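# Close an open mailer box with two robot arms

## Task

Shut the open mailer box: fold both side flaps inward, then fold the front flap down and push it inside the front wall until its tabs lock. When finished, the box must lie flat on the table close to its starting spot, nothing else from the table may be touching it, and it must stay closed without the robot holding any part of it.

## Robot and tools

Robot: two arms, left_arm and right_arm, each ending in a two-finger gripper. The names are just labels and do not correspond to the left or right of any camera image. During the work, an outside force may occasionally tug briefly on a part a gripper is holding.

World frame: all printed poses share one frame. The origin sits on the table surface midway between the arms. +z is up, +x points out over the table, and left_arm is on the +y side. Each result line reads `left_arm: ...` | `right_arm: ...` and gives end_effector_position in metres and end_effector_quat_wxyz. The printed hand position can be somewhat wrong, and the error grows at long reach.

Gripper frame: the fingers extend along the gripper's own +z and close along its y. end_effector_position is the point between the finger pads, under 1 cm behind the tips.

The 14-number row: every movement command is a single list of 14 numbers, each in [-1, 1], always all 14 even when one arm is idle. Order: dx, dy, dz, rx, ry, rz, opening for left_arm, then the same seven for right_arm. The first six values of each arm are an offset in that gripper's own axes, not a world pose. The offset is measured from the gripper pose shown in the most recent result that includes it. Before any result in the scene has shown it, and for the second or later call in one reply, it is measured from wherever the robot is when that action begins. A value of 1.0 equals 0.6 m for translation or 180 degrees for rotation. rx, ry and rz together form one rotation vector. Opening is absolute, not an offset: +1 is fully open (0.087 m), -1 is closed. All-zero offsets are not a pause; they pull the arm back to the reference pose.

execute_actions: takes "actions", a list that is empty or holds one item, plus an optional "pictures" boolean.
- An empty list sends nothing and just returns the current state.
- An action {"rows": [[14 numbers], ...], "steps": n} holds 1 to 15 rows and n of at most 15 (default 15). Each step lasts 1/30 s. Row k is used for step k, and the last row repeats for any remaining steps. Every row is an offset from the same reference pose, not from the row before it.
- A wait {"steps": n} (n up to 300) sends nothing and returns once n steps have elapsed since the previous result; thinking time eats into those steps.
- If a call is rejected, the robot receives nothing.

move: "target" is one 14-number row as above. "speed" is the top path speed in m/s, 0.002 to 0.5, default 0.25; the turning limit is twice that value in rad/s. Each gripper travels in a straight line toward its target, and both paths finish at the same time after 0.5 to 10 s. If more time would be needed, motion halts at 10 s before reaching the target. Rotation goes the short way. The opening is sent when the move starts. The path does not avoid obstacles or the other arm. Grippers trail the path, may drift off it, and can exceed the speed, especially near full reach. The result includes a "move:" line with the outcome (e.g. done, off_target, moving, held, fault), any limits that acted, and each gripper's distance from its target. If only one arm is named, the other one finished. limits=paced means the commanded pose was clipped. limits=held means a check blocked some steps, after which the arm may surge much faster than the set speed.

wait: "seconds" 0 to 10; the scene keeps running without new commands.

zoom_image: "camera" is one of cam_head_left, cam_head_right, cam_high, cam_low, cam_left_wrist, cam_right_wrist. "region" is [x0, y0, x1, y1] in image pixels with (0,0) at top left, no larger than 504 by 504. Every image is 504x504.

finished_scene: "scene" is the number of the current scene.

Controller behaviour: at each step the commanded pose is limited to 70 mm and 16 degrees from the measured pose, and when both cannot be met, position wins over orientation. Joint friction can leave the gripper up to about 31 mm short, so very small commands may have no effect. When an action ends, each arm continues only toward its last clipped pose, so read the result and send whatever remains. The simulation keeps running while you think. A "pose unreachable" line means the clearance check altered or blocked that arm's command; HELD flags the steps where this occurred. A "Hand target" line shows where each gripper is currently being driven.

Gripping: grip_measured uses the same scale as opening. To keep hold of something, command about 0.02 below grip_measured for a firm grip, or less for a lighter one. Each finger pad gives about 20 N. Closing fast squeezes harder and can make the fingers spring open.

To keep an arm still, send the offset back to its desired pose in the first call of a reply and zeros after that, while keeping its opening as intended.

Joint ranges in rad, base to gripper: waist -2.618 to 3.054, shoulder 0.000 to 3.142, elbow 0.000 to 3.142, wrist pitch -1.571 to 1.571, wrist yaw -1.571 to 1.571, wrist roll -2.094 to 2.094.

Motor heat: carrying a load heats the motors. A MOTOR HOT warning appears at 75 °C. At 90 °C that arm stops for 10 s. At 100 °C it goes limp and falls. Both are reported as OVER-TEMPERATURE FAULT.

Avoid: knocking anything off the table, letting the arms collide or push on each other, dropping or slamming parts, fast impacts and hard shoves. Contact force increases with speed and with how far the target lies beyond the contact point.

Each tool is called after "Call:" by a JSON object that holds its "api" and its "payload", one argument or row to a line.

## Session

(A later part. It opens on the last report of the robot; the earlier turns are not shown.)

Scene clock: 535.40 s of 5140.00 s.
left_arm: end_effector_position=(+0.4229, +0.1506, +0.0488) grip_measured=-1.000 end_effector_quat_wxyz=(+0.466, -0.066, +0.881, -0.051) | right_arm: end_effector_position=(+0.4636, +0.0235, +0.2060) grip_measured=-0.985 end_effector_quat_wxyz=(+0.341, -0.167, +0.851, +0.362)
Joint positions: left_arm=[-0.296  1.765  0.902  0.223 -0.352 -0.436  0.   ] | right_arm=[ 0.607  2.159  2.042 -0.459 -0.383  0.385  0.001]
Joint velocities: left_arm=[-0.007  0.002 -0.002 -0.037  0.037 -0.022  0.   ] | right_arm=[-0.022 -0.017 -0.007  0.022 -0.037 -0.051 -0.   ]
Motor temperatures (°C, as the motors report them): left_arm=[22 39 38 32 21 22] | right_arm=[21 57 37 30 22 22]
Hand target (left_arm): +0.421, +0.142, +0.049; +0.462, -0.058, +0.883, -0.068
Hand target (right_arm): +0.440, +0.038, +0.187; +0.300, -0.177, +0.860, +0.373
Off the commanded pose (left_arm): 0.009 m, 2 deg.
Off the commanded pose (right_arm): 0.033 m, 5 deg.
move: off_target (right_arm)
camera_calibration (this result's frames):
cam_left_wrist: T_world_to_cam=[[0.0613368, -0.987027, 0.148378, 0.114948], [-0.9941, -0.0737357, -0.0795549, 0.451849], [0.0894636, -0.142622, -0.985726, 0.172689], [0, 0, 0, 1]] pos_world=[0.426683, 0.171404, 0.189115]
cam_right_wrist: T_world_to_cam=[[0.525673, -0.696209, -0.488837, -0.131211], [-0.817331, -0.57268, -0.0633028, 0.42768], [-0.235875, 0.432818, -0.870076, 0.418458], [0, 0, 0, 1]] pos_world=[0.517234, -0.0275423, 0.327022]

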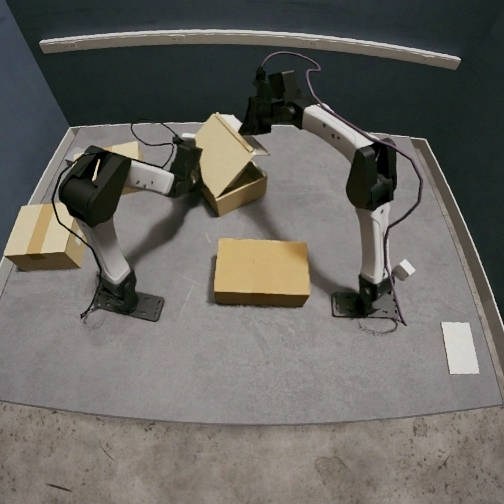

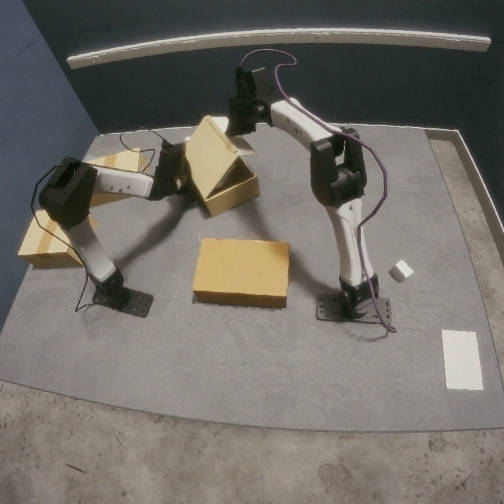

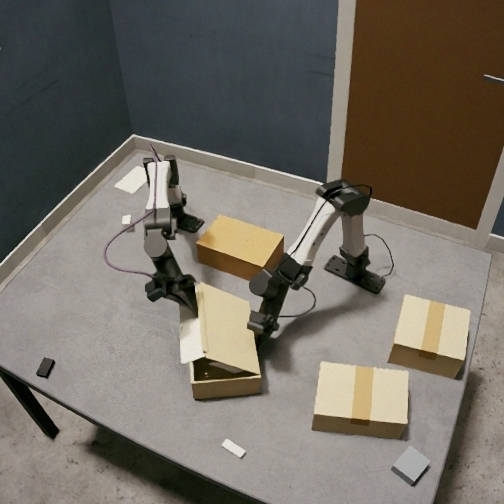

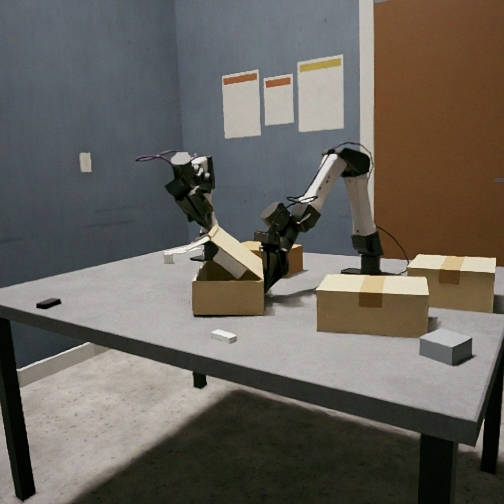

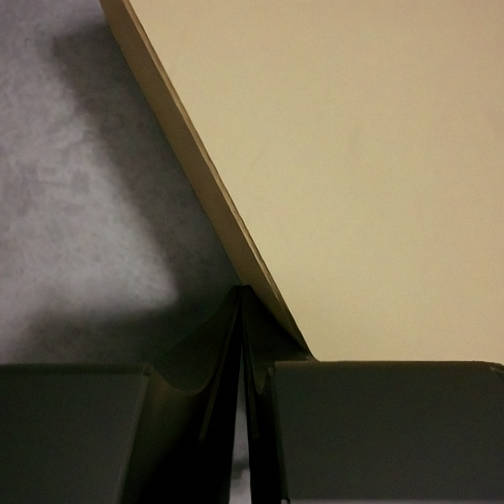

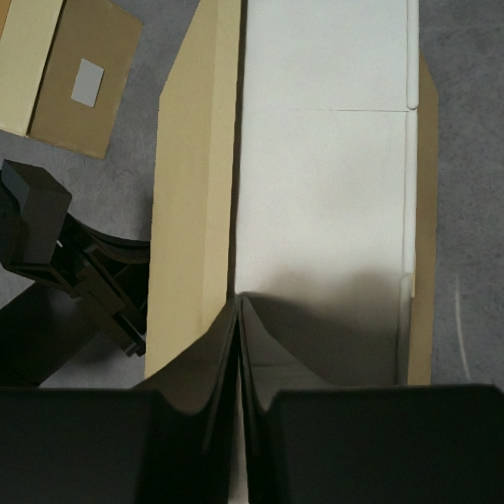

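Call:
{"api": "move", "payload": {
  "target": [0,0,0,0,0,0,-1, 0.033,-0.095,0.007,0,0,0,-1],
  "speed": 0.03
}}

Call:
{"api": "move", "payload": {
  "target": [0,0,0,0,0,0,-1, 0.055,0.045,0.065,0,0,0,-1],
  "speed": 0.03
}}

Scene clock: 540.33 s of 5140.00 s.
left_arm: end_effector_position=(+0.4232, +0.1519, +0.0490) grip_measured=-1.000 end_effector_quat_wxyz=(+0.467, -0.068, +0.880, -0.048) | right_arm: end_effector_position=(+0.4800, -0.0094, +0.1570) grip_measured=-0.985 end_effector_quat_wxyz=(+0.332, -0.162, +0.856, +0.361)
Joint positions: left_arm=[-0.296  1.765  0.902  0.223 -0.36  -0.436  0.   ] | right_arm=[ 0.53   2.159  1.863 -0.319 -0.446  0.344  0.001]
Joint velocities: left_arm=[ 0.002  0.027  0.002  0.066 -0.022  0.051  0.   ] | right_arm=[-0.012 -0.002 -0.012  0.022 -0.081 -0.007 -0.001]
Motor temperatures (°C, as the motors report them): left_arm=[22 39 38 32 21 22] | right_arm=[21 57 37 31 22 22]
Hand target (left_arm): +0.423, +0.150, +0.049; +0.466, -0.066, +0.881, -0.051
Hand target (right_arm): +0.481, -0.013, +0.161; +0.341, -0.167, +0.851, +0.362
Off the commanded pose (left_arm): 0.001 m, 0 deg.
Off the commanded pose (right_arm): 0.006 m, 1 deg.
move: done
camera_calibration (this result's frames):
cam_left_wrist: T_world_to_cam=[[0.0670785, -0.98723, 0.144487, 0.113959], [-0.993466, -0.079488, -0.0818951, 0.453017], [0.0923344, -0.138049, -0.986112, 0.171152], [0, 0, 0, 1]] pos_world=[0.42661, 0.172141, 0.189409]
cam_right_wrist: T_world_to_cam=[[0.512637, -0.70143, -0.495176, -0.179524], [-0.820653, -0.569853, -0.0423774, 0.417448], [-0.252453, 0.428092, -0.867759, 0.401462], [0, 0, 0, 1]] pos_world=[0.535961, -0.0599019, 0.277166]

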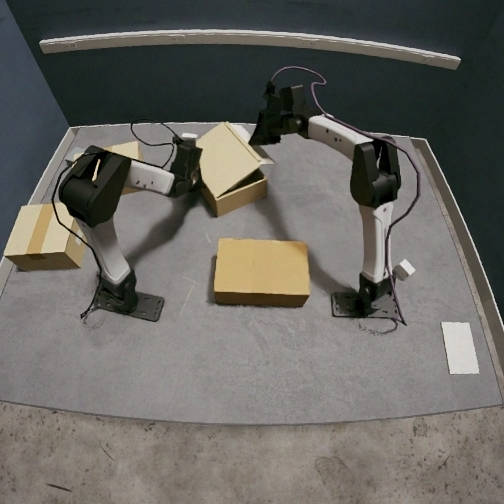

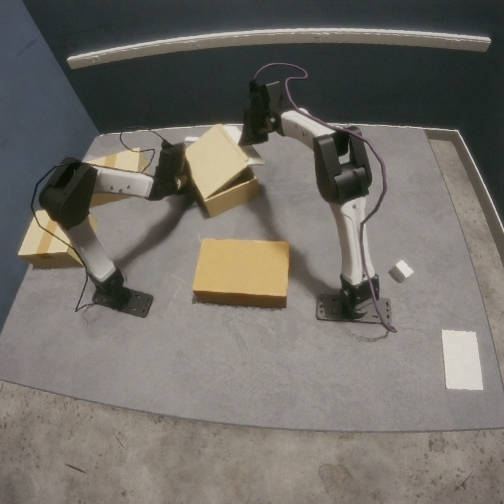

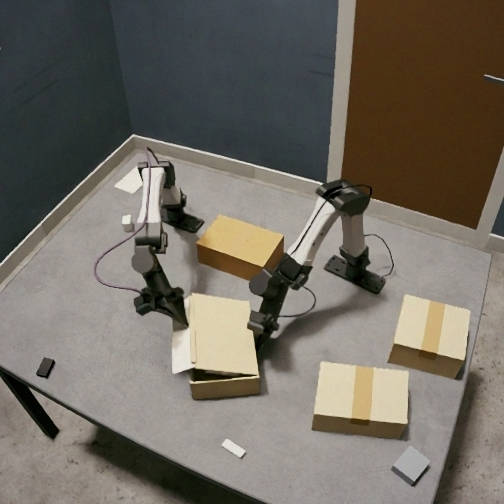

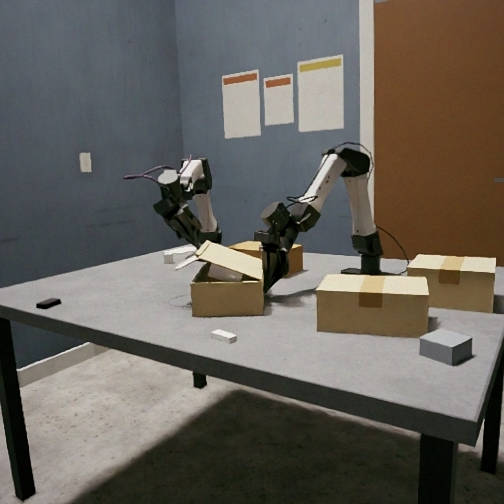

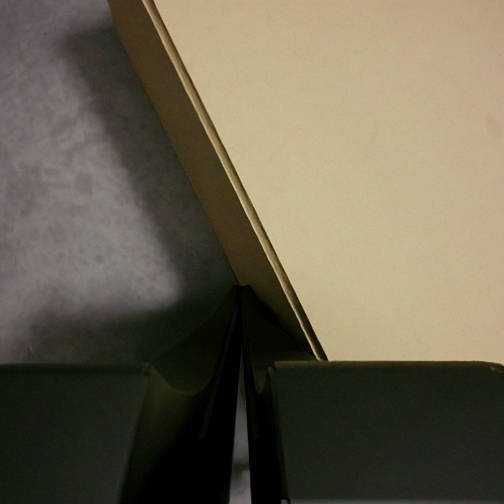

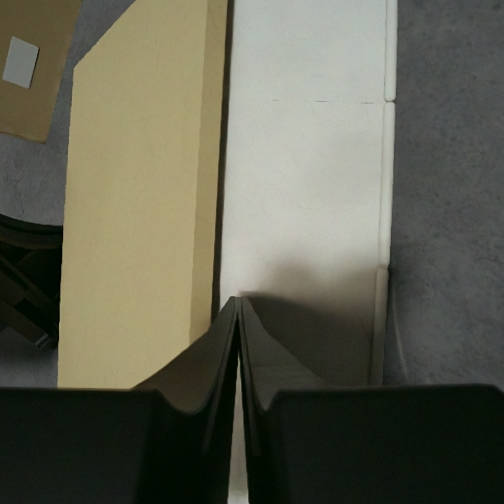

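Scene clock: 542.50 s of 5140.00 s.
left_arm: end_effector_position=(+0.4247, +0.1619, +0.0490) grip_measured=-1.000 end_effector_quat_wxyz=(+0.471, -0.078, +0.878, -0.028) | right_arm: end_effector_position=(+0.4852, +0.0116, +0.1548) grip_measured=-0.985 end_effector_quat_wxyz=(+0.375, -0.147, +0.850, +0.339)
Joint positions: left_arm=[-0.29   1.765  0.902  0.216 -0.4   -0.434  0.   ] | right_arm=[ 0.589  2.159  1.823 -0.204 -0.314  0.382  0.001]
Joint velocities: left_arm=[ 0.012  0.012  0.017  0.095 -0.007 -0.081  0.   ] | right_arm=[ 0.017  0.002 -0.002  0.081 -0.007 -0.007 -0.   ]
Motor temperatures (°C, as the motors report them): left_arm=[22 40 38 32 21 22] | right_arm=[21 57 37 31 22 22]
Hand target (left_arm): +0.423, +0.152, +0.049; +0.467, -0.068, +0.880, -0.048
Hand target (right_arm): +0.460, +0.034, +0.129; +0.331, -0.162, +0.857, +0.359
Off the commanded pose (left_arm): 0.010 m, 3 deg.
Off the commanded pose (right_arm): 0.045 m, 6 deg.
move: off_target (left_arm, right_arm)
camera_calibration (this result's frames):
cam_left_wrist: T_world_to_cam=[[0.102894, -0.987582, 0.118724, 0.109833], [-0.989514, -0.11379, -0.0889631, 0.459501], [0.101368, -0.108325, -0.988934, 0.163862], [0, 0, 0, 1]] pos_world=[0.426771, 0.178506, 0.189887]
cam_right_wrist: T_world_to_cam=[[0.496705, -0.740451, -0.452788, -0.166903], [-0.853475, -0.511484, -0.0998191, 0.457791], [-0.157683, 0.436024, -0.886013, 0.348668], [0, 0, 0, 1]] pos_world=[0.528594, -0.041458, 0.279049]

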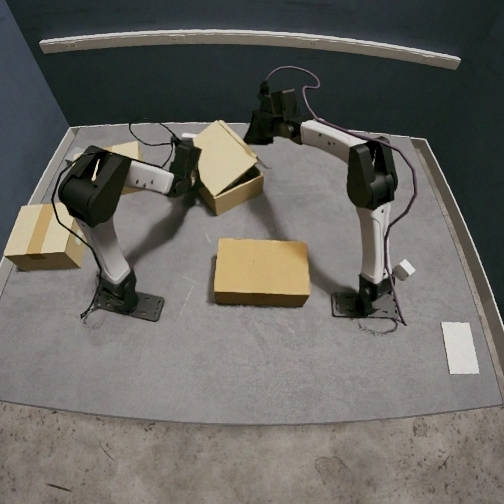

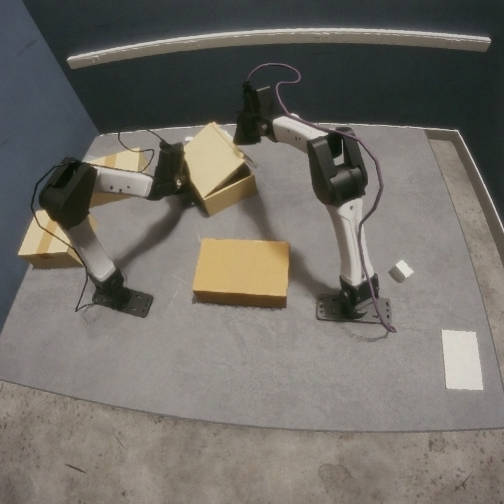

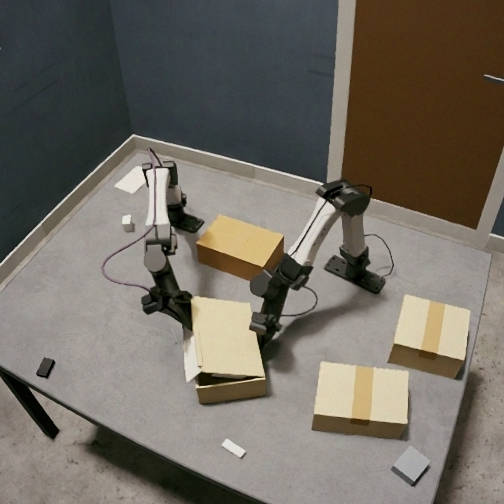

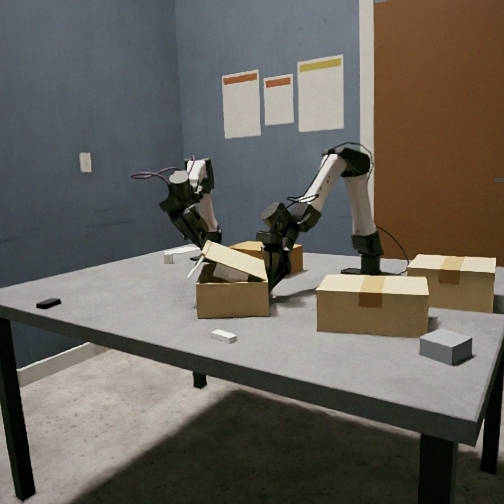

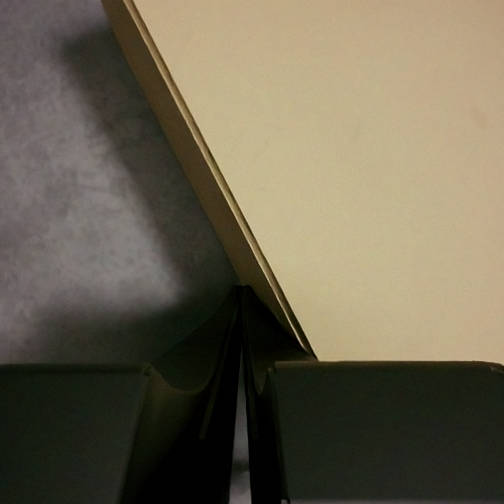

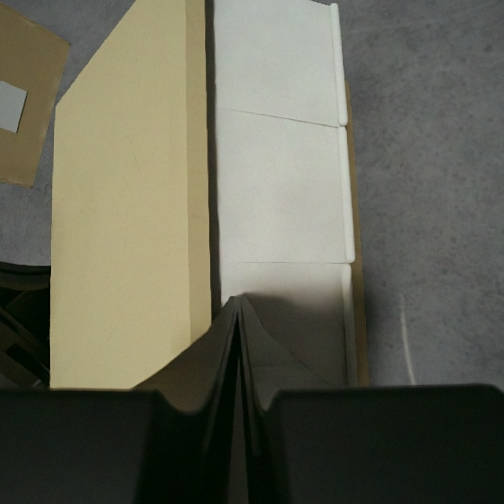

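Call:
{"api": "move", "payload": {
  "target": [0,0,0,0,0,0,-1, -0.022,-0.065,-0.028,0,0,0,-1],
  "speed": 0.03
}}

Scene clock: 553.03 s of 5140.00 s.
left_arm: end_effector_position=(+0.4248, +0.1629, +0.0491) grip_measured=-1.000 end_effector_quat_wxyz=(+0.471, -0.079, +0.878, -0.026) | right_arm: end_effector_position=(+0.5063, -0.0227, +0.1570) grip_measured=-0.985 end_effector_quat_wxyz=(+0.380, -0.145, +0.846, +0.343)
Joint positions: left_arm=[-0.29   1.765  0.902  0.216 -0.406 -0.434  0.   ] | right_arm=[ 0.505  2.159  1.823 -0.203 -0.387  0.343  0.001]
Joint velocities: left_arm=[-0.007  0.002 -0.017 -0.022  0.037  0.037  0.   ] | right_arm=[-0.002 -0.007  0.002  0.007  0.022  0.007  0.   ]
Motor temperatures (°C, as the motors report them): left_arm=[22 40 38 33 21 22] | right_arm=[21 56 37 31 22 22]
Hand target (left_arm): +0.425, +0.162, +0.049; +0.471, -0.078, +0.878, -0.028
Hand target (right_arm): +0.504, -0.028, +0.154; +0.375, -0.146, +0.850, +0.340
Off the commanded pose (left_arm): 0.001 m, 0 deg.
Off the commanded pose (right_arm): 0.006 m, 1 deg.
After step 90, 5.80 s passed at rest.
move: done
camera_calibration (this result's frames):
cam_left_wrist: T_world_to_cam=[[0.107056, -0.987544, 0.115312, 0.1092], [-0.988904, -0.117775, -0.0905387, 0.460241], [0.102992, -0.10434, -0.989195, 0.162744], [0, 0, 0, 1]] pos_world=[0.426682, 0.179026, 0.190063]
cam_right_wrist: T_world_to_cam=[[0.498945, -0.736376, -0.456951, -0.202139], [-0.853961, -0.507592, -0.114457, 0.461062], [-0.147661, 0.447326, -0.882097, 0.363478], [0, 0, 0, 1]] pos_world=[0.548257, -0.0774121, 0.281027]

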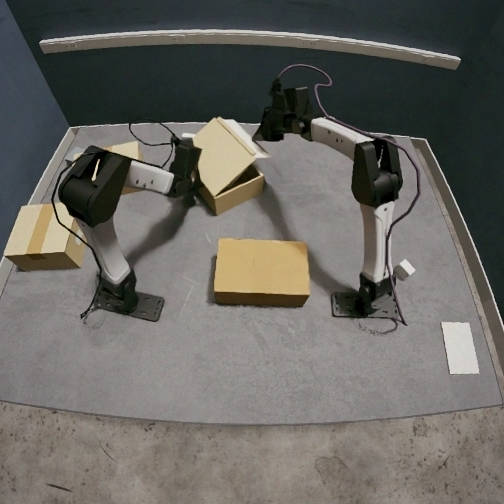

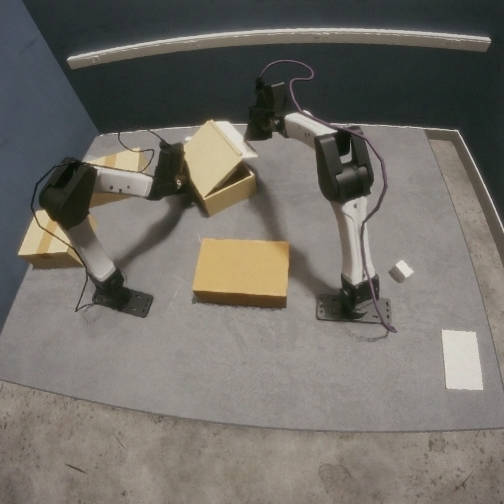

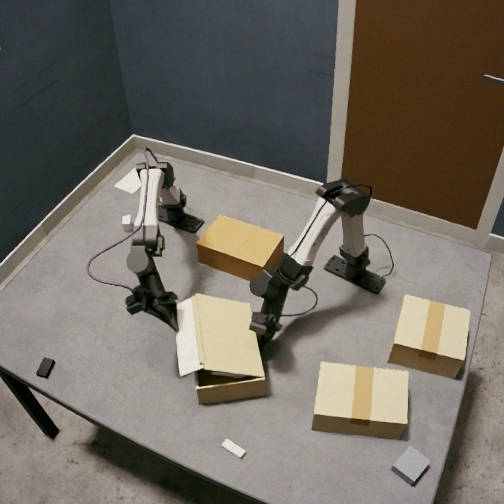

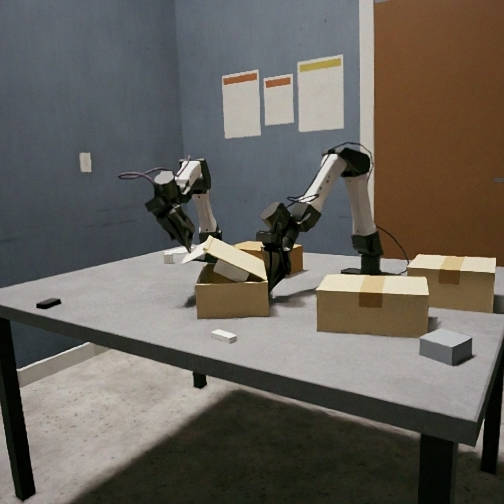

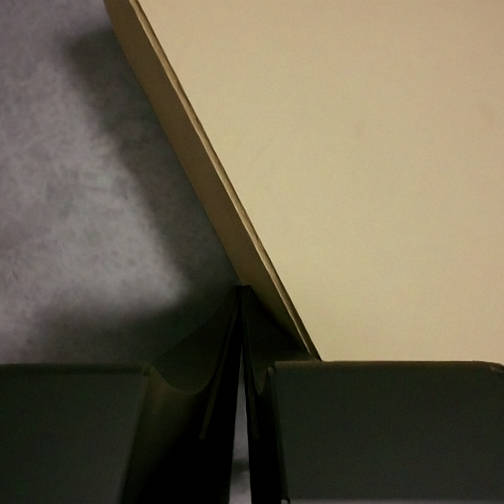

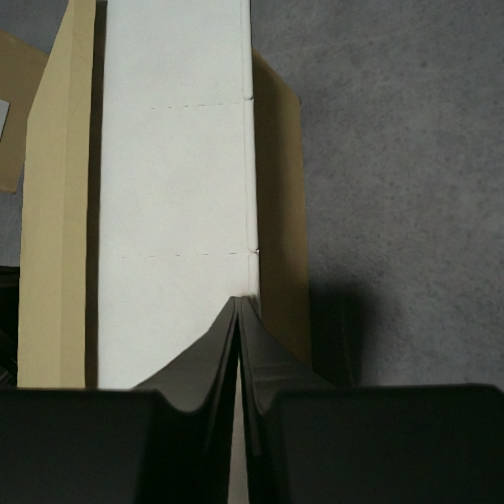

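Call:
{"api": "move", "payload": {
  "target": [0,0,0,0,0,0,-1, 0.065,0.093,0.06,0,0,0,-1],
  "speed": 0.025
}}

Scene clock: 558.40 s of 5140.00 s.
left_arm: end_effector_position=(+0.4250, +0.1637, +0.0493) grip_measured=-1.000 end_effector_quat_wxyz=(+0.472, -0.080, +0.878, -0.024) | right_arm: end_effector_position=(+0.4784, +0.0367, +0.1590) grip_measured=-0.985 end_effector_quat_wxyz=(+0.397, -0.146, +0.839, +0.343)
Joint positions: left_arm=[-0.29   1.765  0.902  0.216 -0.41  -0.434  0.   ] | right_arm=[ 0.645  2.159  1.802 -0.126 -0.253  0.41   0.001]
Joint velocities: left_arm=[-0.007  0.002  0.017 -0.037  0.051  0.051  0.   ] | right_arm=[ 0.002 -0.007  0.012 -0.007  0.022  0.007 -0.   ]
Motor temperatures (°C, as the motors report them): left_arm=[22 41 38 33 21 22] | right_arm=[21 56 37 31 22 22]
Hand target (left_arm): +0.425, +0.163, +0.049; +0.472, -0.079, +0.878, -0.025
Hand target (right_arm): +0.472, +0.043, +0.138; +0.380, -0.145, +0.847, +0.342
Off the commanded pose (left_arm): 0.001 m, 0 deg.
Off the commanded pose (right_arm): 0.024 m, 2 deg.
move: off_target (right_arm)
camera_calibration (this result's frames):
cam_left_wrist: T_world_to_cam=[[0.110522, -0.987429, 0.113, 0.108554], [-0.988357, -0.121159, -0.0920419, 0.460904], [0.104576, -0.101511, -0.989323, 0.161825], [0, 0, 0, 1]] pos_world=[0.426617, 0.179459, 0.190253]
cam_right_wrist: T_world_to_cam=[[0.508857, -0.736239, -0.446113, -0.150094], [-0.853371, -0.499584, -0.14891, 0.4725], [-0.113237, 0.456474, -0.882501, 0.317771], [0, 0, 0, 1]] pos_world=[0.515577, -0.0195059, 0.283835]

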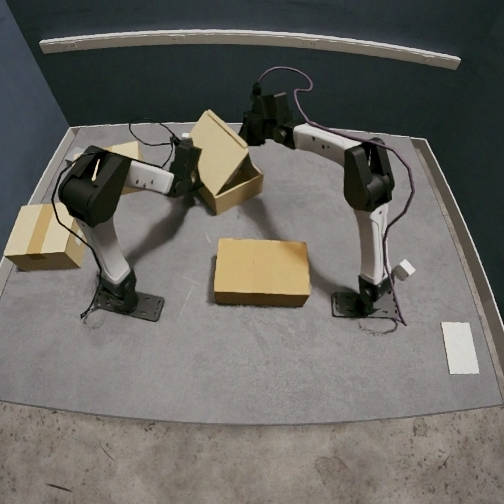

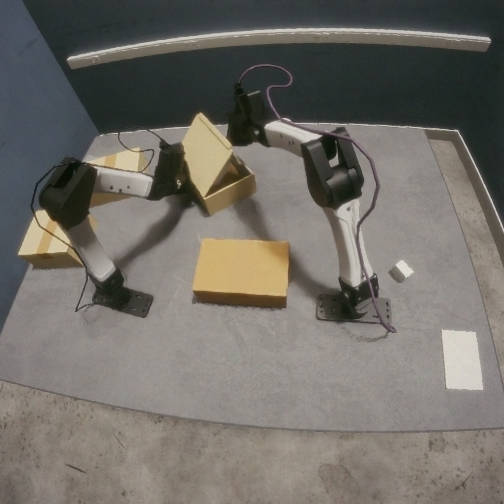

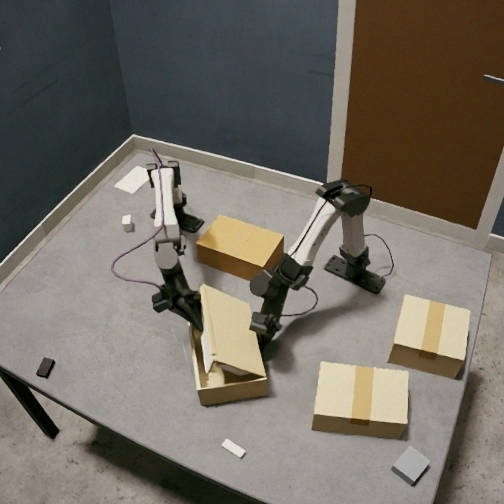

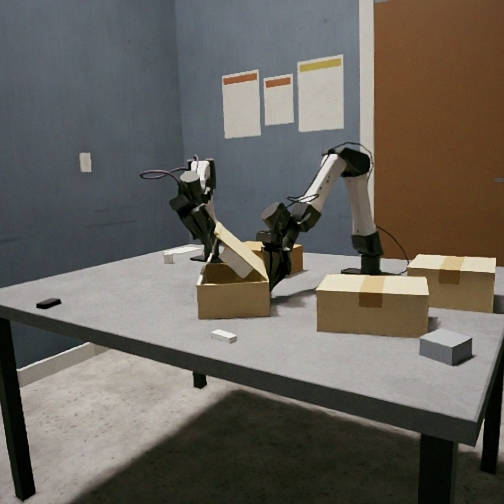

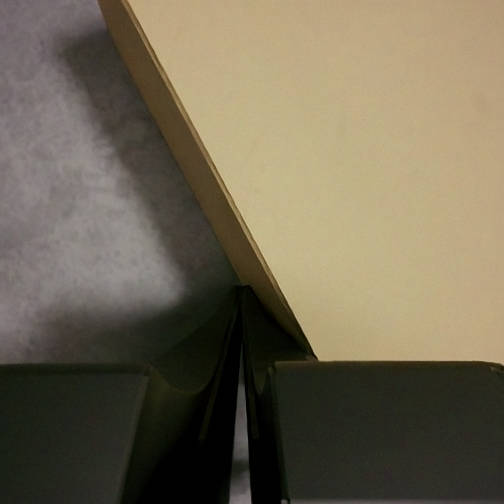

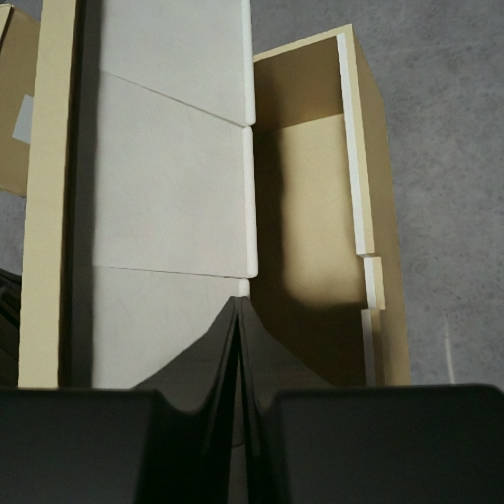

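Call:
{"api": "move", "payload": {
  "target": [0,0,0,0,0,0,-1, 0.115,-0.069,0.068,0,0,0,-1],
  "speed": 0.02
}}

Scene clock: 564.97 s of 5140.00 s.
left_arm: end_effector_position=(+0.4254, +0.1656, +0.0496) grip_measured=-1.000 end_effector_quat_wxyz=(+0.474, -0.082, +0.877, -0.019) | right_arm: end_effector_position=(+0.4856, +0.0352, +0.0897) grip_measured=-0.985 end_effector_quat_wxyz=(+0.412, -0.142, +0.831, +0.345)
Joint positions: left_arm=[-0.29   1.765  0.902  0.216 -0.421 -0.433  0.   ] | right_arm=[ 0.638  2.233  1.616  0.166 -0.247  0.411  0.001]
Joint velocities: left_arm=[-0.002  0.012 -0.012  0.022  0.007  0.037  0.   ] | right_arm=[ 0.002 -0.007 -0.017 -0.037 -0.007  0.081 -0.   ]
Motor temperatures (°C, as the motors report them): left_arm=[22 41 38 33 21 22] | right_arm=[21 55 37 32 22 22]
Hand target (left_arm): +0.425, +0.164, +0.049; +0.472, -0.080, +0.878, -0.024
Hand target (right_arm): +0.478, +0.037, +0.069; +0.397, -0.145, +0.839, +0.343
Off the commanded pose (left_arm): 0.002 m, 1 deg.
Off the commanded pose (right_arm): 0.022 m, 2 deg.
move: off_target (right_arm)
camera_calibration (this result's frames):
cam_left_wrist: T_world_to_cam=[[0.118704, -0.987135, 0.107115, 0.107103], [-0.987003, -0.129076, -0.0957304, 0.462464], [0.108325, -0.0943597, -0.989627, 0.159573], [0, 0, 0, 1]] pos_world=[0.426454, 0.180475, 0.190718]
cam_right_wrist: T_world_to_cam=[[0.511517, -0.735688, -0.443974, -0.187191], [-0.855188, -0.48619, -0.179647, 0.470759], [-0.0836919, 0.471573, -0.877846, 0.242806], [0, 0, 0, 1]] pos_world=[0.518659, -0.0233359, 0.214609]

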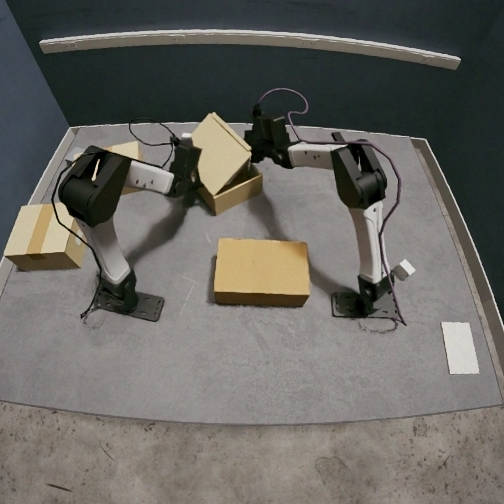

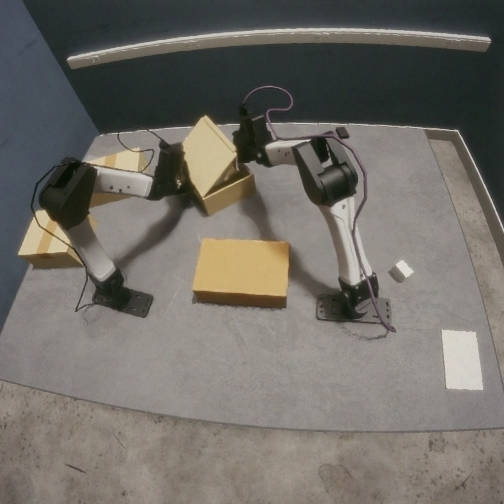

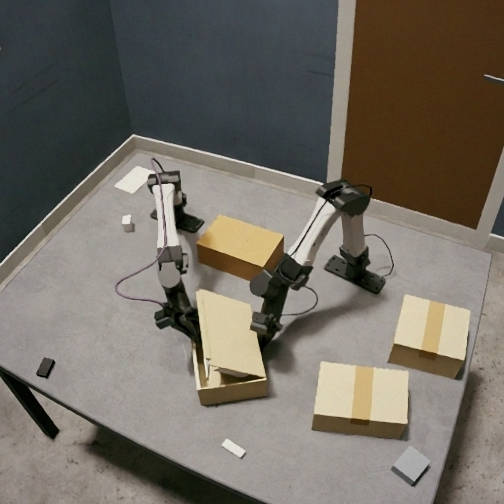

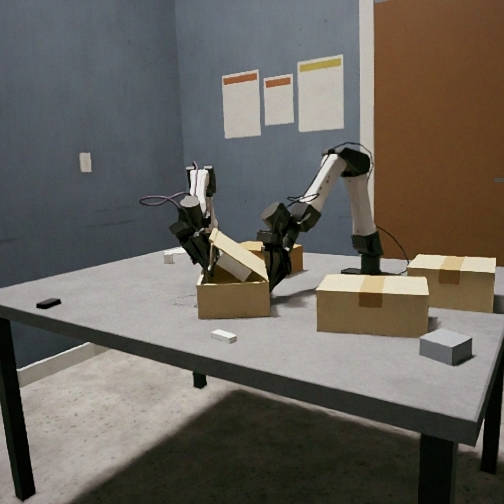

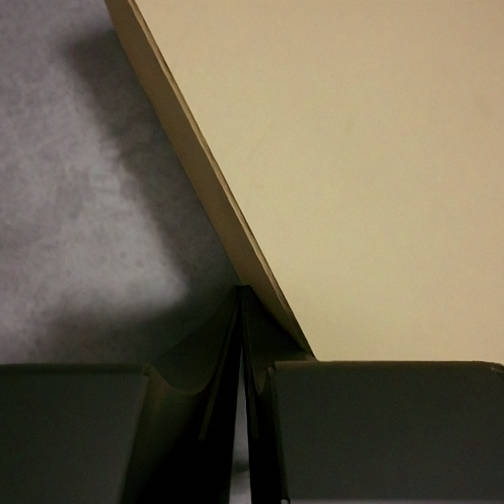

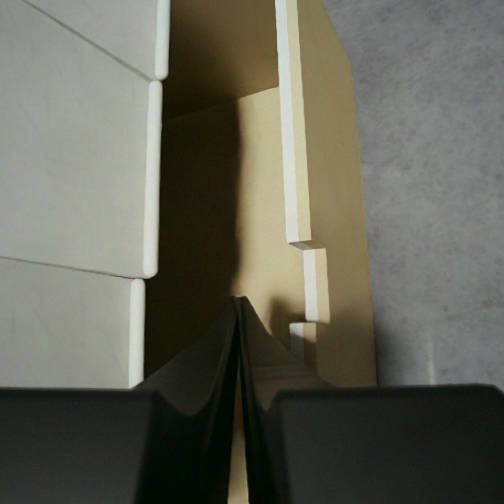

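Call:
{"api": "move", "payload": {
  "target": [-0.23,0,-0.168,0,0,0,-1, 0,0,0,0,0,0,-1],
  "speed": 0.08
}}

Call:
{"api": "move", "payload": {
  "target": [-0.02,-0.16,0.063,0,0,0,-1, 0,0,0,0,0,0,-1],
  "speed": 0.05
}}

Scene clock: 572.97 s of 5140.00 s.
left_arm: end_effector_position=(+0.4167, +0.1804, +0.2194) grip_measured=-1.000 end_effector_quat_wxyz=(+0.481, -0.083, +0.873, -0.022) | right_arm: end_effector_position=(+0.4857, +0.0353, +0.0897) grip_measured=-0.985 end_effector_quat_wxyz=(+0.412, -0.142, +0.831, +0.345)
Joint positions: left_arm=[-0.261  1.519  1.335 -0.438 -0.399 -0.412  0.   ] | right_arm=[ 0.638  2.234  1.615  0.168 -0.247  0.411  0.001]
Joint velocities: left_arm=[-0.007 -0.017 -0.002  0.037  0.037  0.051  0.   ] | right_arm=[-0.017 -0.012  0.002  0.007  0.022  0.051  0.001]
Motor temperatures (°C, as the motors report them): left_arm=[22 41 38 33 21 22] | right_arm=[21 55 37 32 22 22]
Hand target (left_arm): +0.414, +0.185, +0.220; +0.474, -0.082, +0.876, -0.019
Hand target (right_arm): +0.486, +0.035, +0.090; +0.412, -0.142, +0.831, +0.345
Off the commanded pose (left_arm): 0.003 m, 1 deg.
Off the commanded pose (right_arm): 0.000 m, 0 deg.
After step 90, 2.27 s passed at rest.
move: done
camera_calibration (this result's frames):
cam_left_wrist: T_world_to_cam=[[0.116308, -0.986578, 0.11461, 0.103893], [-0.985332, -0.129123, -0.111574, 0.47481], [0.124875, -0.0999517, -0.987125, 0.323464], [0, 0, 0, 1]] pos_world=[0.415369, 0.196138, 0.360369]
cam_right_wrist: T_world_to_cam=[[0.511938, -0.735404, -0.443959, -0.187414], [-0.855017, -0.486075, -0.180769, 0.470935], [-0.0828589, 0.472135, -0.877624, 0.242318], [0, 0, 0, 1]] pos_world=[0.51868, -0.0233223, 0.21459]

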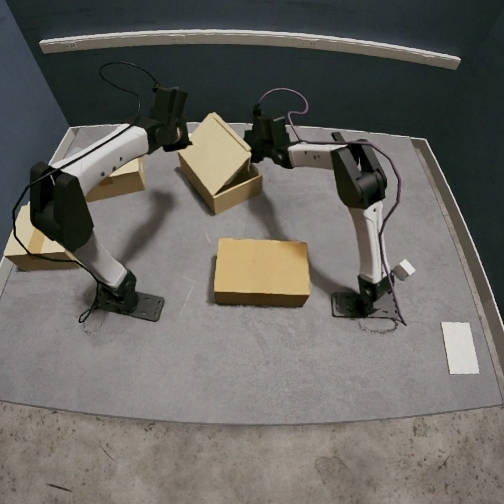

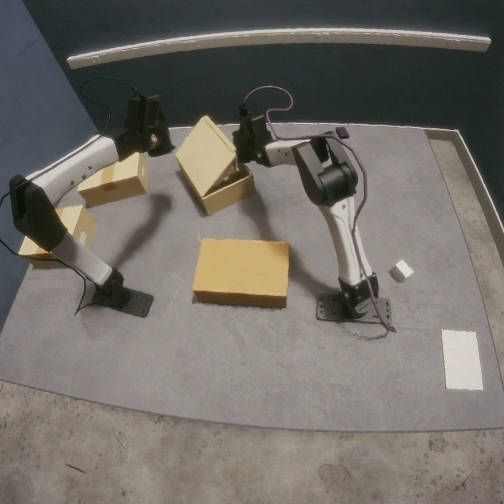

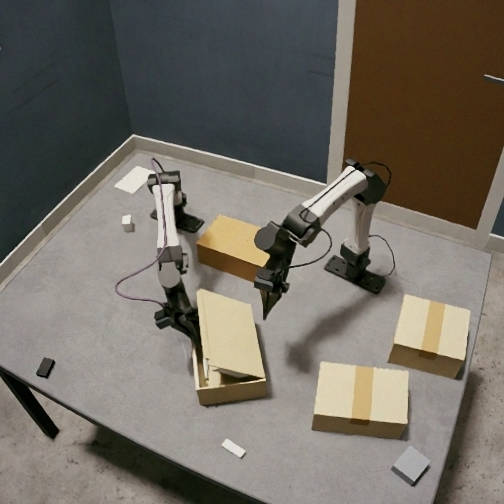

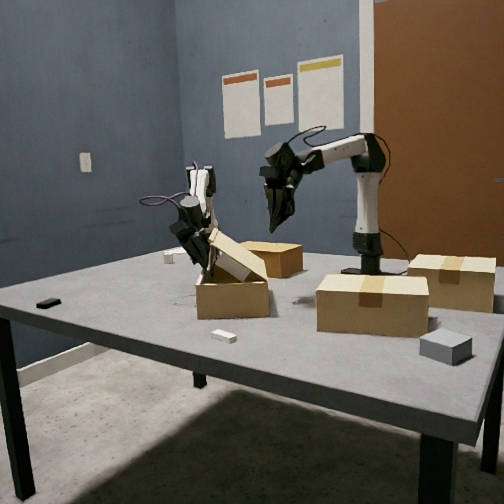

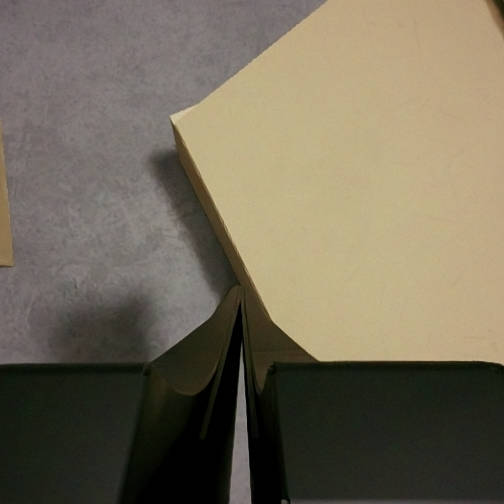

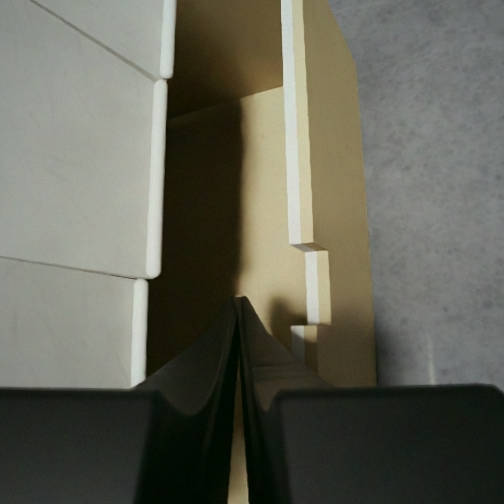

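Scene clock: 575.33 s of 5140.00 s.
left_arm: end_effector_position=(+0.4701, +0.0929, +0.2285) grip_measured=-1.000 end_effector_quat_wxyz=(+0.491, -0.088, +0.866, -0.032) | right_arm: end_effector_position=(+0.4857, +0.0353, +0.0897) grip_measured=-0.985 end_effector_quat_wxyz=(+0.412, -0.142, +0.831, +0.345)
Joint positions: left_arm=[-0.402  1.851  1.732 -0.512 -0.509 -0.509  0.   ] | right_arm=[ 0.638  2.234  1.615  0.168 -0.247  0.411  0.001]
Joint velocities: left_arm=[ 0.007  0.022  0.012 -0.022 -0.066 -0.051  0.   ] | right_arm=[-0.007 -0.007 -0.007 -0.022 -0.066  0.051  0.001]
Motor temperatures (°C, as the motors report them): left_arm=[22 41 38 33 21 22] | right_arm=[21 56 37 32 22 22]
Hand target (left_arm): +0.468, +0.090, +0.220; +0.480, -0.084, +0.873, -0.024
Hand target (right_arm): +0.486, +0.035, +0.090; +0.412, -0.142, +0.831, +0.345
Off the commanded pose (left_arm): 0.009 m, 2 deg.
Off the commanded pose (right_arm): 0.000 m, 0 deg.
move: done
camera_calibration (this result's frames):
cam_left_wrist: T_world_to_cam=[[0.112862, -0.984043, 0.137554, 0.00638426], [-0.982132, -0.131466, -0.134658, 0.521152], [0.150593, -0.119898, -0.981298, 0.305496], [0, 0, 0, 1]] pos_world=[0.465114, 0.111425, 0.369082]
cam_right_wrist: T_world_to_cam=[[0.511938, -0.735404, -0.443959, -0.187414], [-0.855017, -0.486075, -0.180769, 0.470935], [-0.0828589, 0.472135, -0.877624, 0.242318], [0, 0, 0, 1]] pos_world=[0.51868, -0.0233223, 0.21459]

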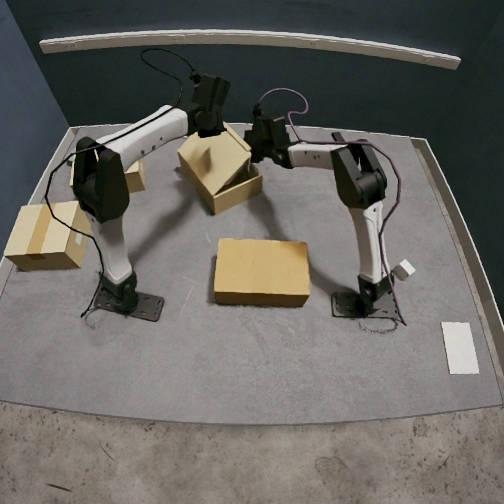

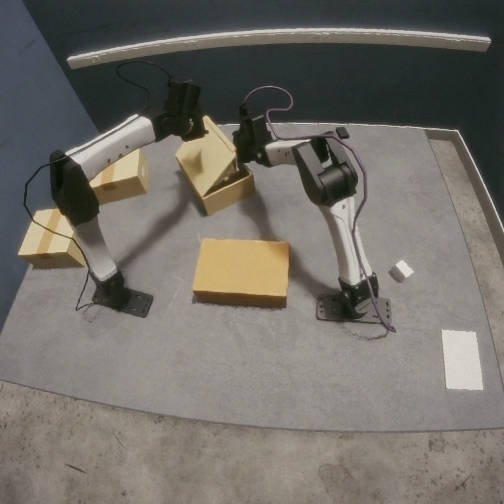

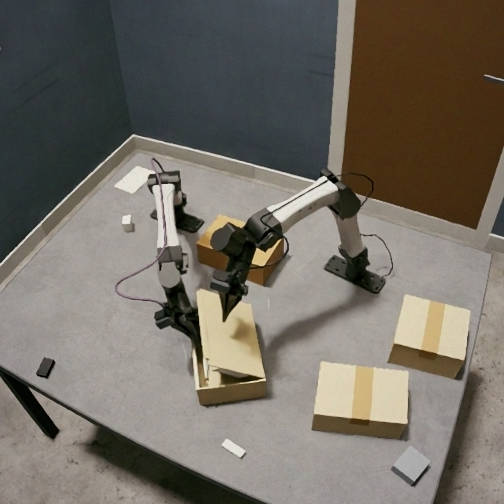

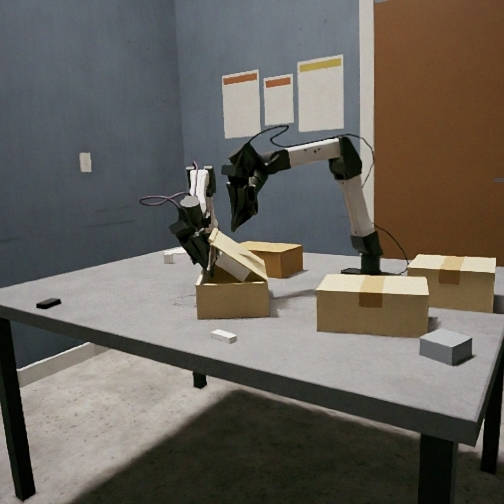

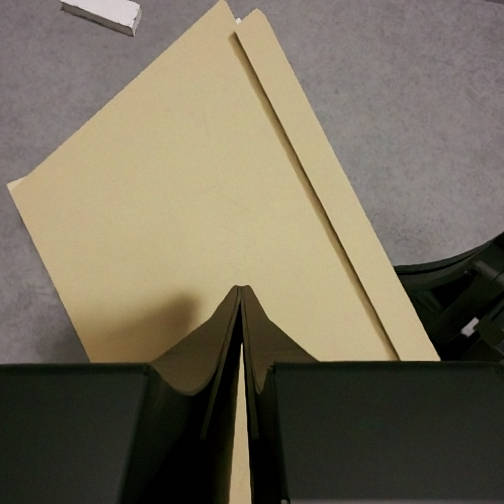

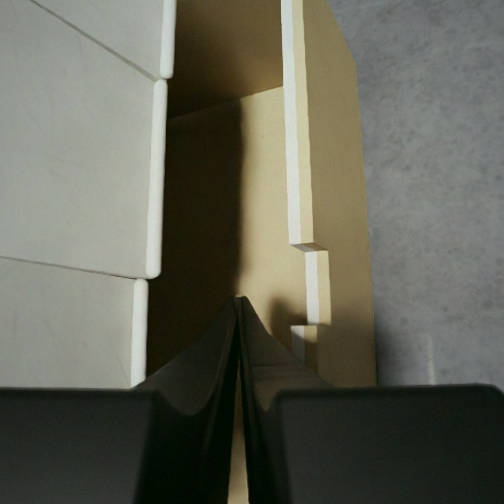

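Down 8 cm.

Call:
{"api": "move", "payload": {
  "target": [0.113,0.018,0.068,0,0,0,-1, 0,0,0,0,0,0,-1],
  "speed": 0.02
}}

Scene clock: 581.40 s of 5140.00 s.
left_arm: end_effector_position=(+0.4788, +0.0885, +0.1739) grip_measured=-1.000 end_effector_quat_wxyz=(+0.515, -0.098, +0.850, -0.048) | right_arm: end_effector_position=(+0.4858, +0.0354, +0.0898) grip_measured=-0.985 end_effector_quat_wxyz=(+0.412, -0.142, +0.831, +0.345)
Joint positions: left_arm=[-0.402  1.851  1.468 -0.182 -0.516 -0.51   0.   ] | right_arm=[ 0.638  2.234  1.615  0.169 -0.247  0.411  0.001]
Joint velocities: left_arm=[-0.012  0.012 -0.007 -0.007 -0.037  0.007  0.   ] | right_arm=[-0.012  0.007 -0.012 -0.007 -0.007 -0.007  0.001]
Motor temperatures (°C, as the motors report them): left_arm=[22 42 38 33 21 22] | right_arm=[21 56 37 32 22 22]
Hand target (left_arm): +0.470, +0.092, +0.149; +0.491, -0.088, +0.866, -0.032
Hand target (right_arm): +0.486, +0.035, +0.090; +0.412, -0.142, +0.831, +0.345
Off the commanded pose (left_arm): 0.027 m, 4 deg.
Off the commanded pose (right_arm): 0.000 m, 0 deg.
move: off_target (left_arm)
camera_calibration (this result's frames):
cam_left_wrist: T_world_to_cam=[[0.109621, -0.978113, 0.176854, 0.00278986], [-0.972077, -0.142636, -0.186337, 0.526963], [0.207485, -0.15149, -0.966437, 0.222986], [0, 0, 0, 1]] pos_world=[0.465676, 0.111673, 0.313201]
cam_right_wrist: T_world_to_cam=[[0.512219, -0.735215, -0.443948, -0.187492], [-0.854902, -0.485998, -0.181517, 0.471075], [-0.0823037, 0.472509, -0.877474, 0.242134], [0, 0, 0, 1]] pos_world=[0.518688, -0.0233164, 0.214738]

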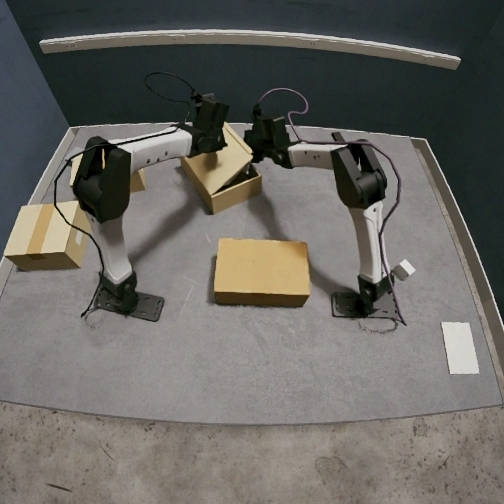

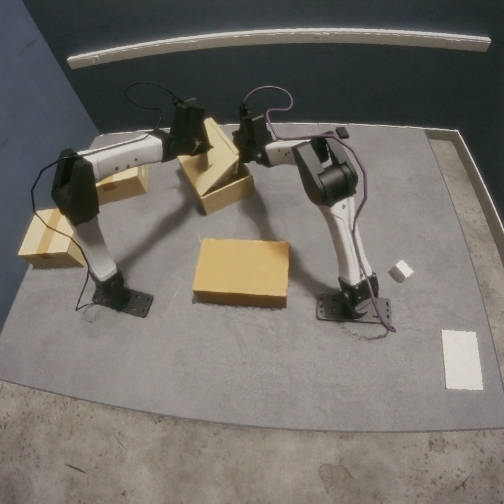

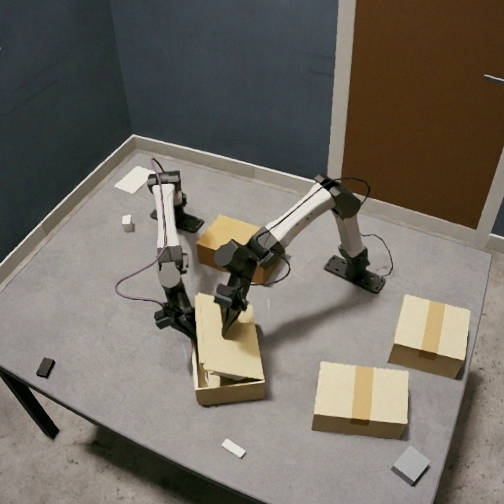

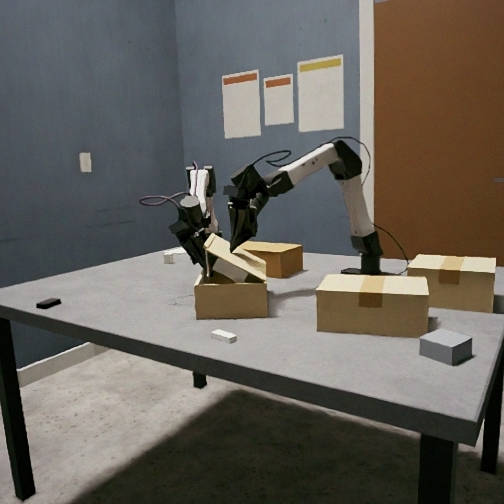

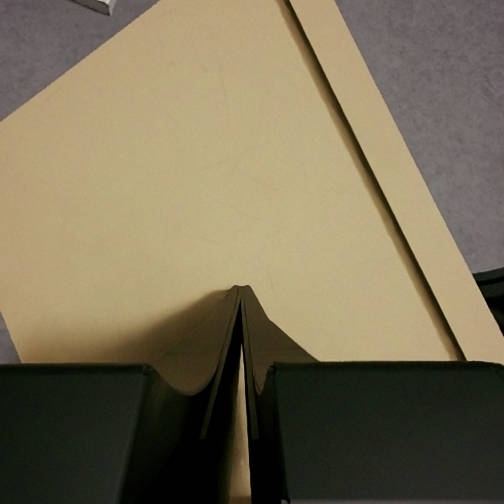

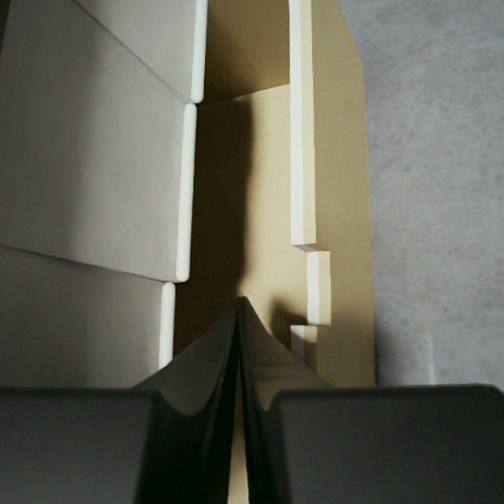

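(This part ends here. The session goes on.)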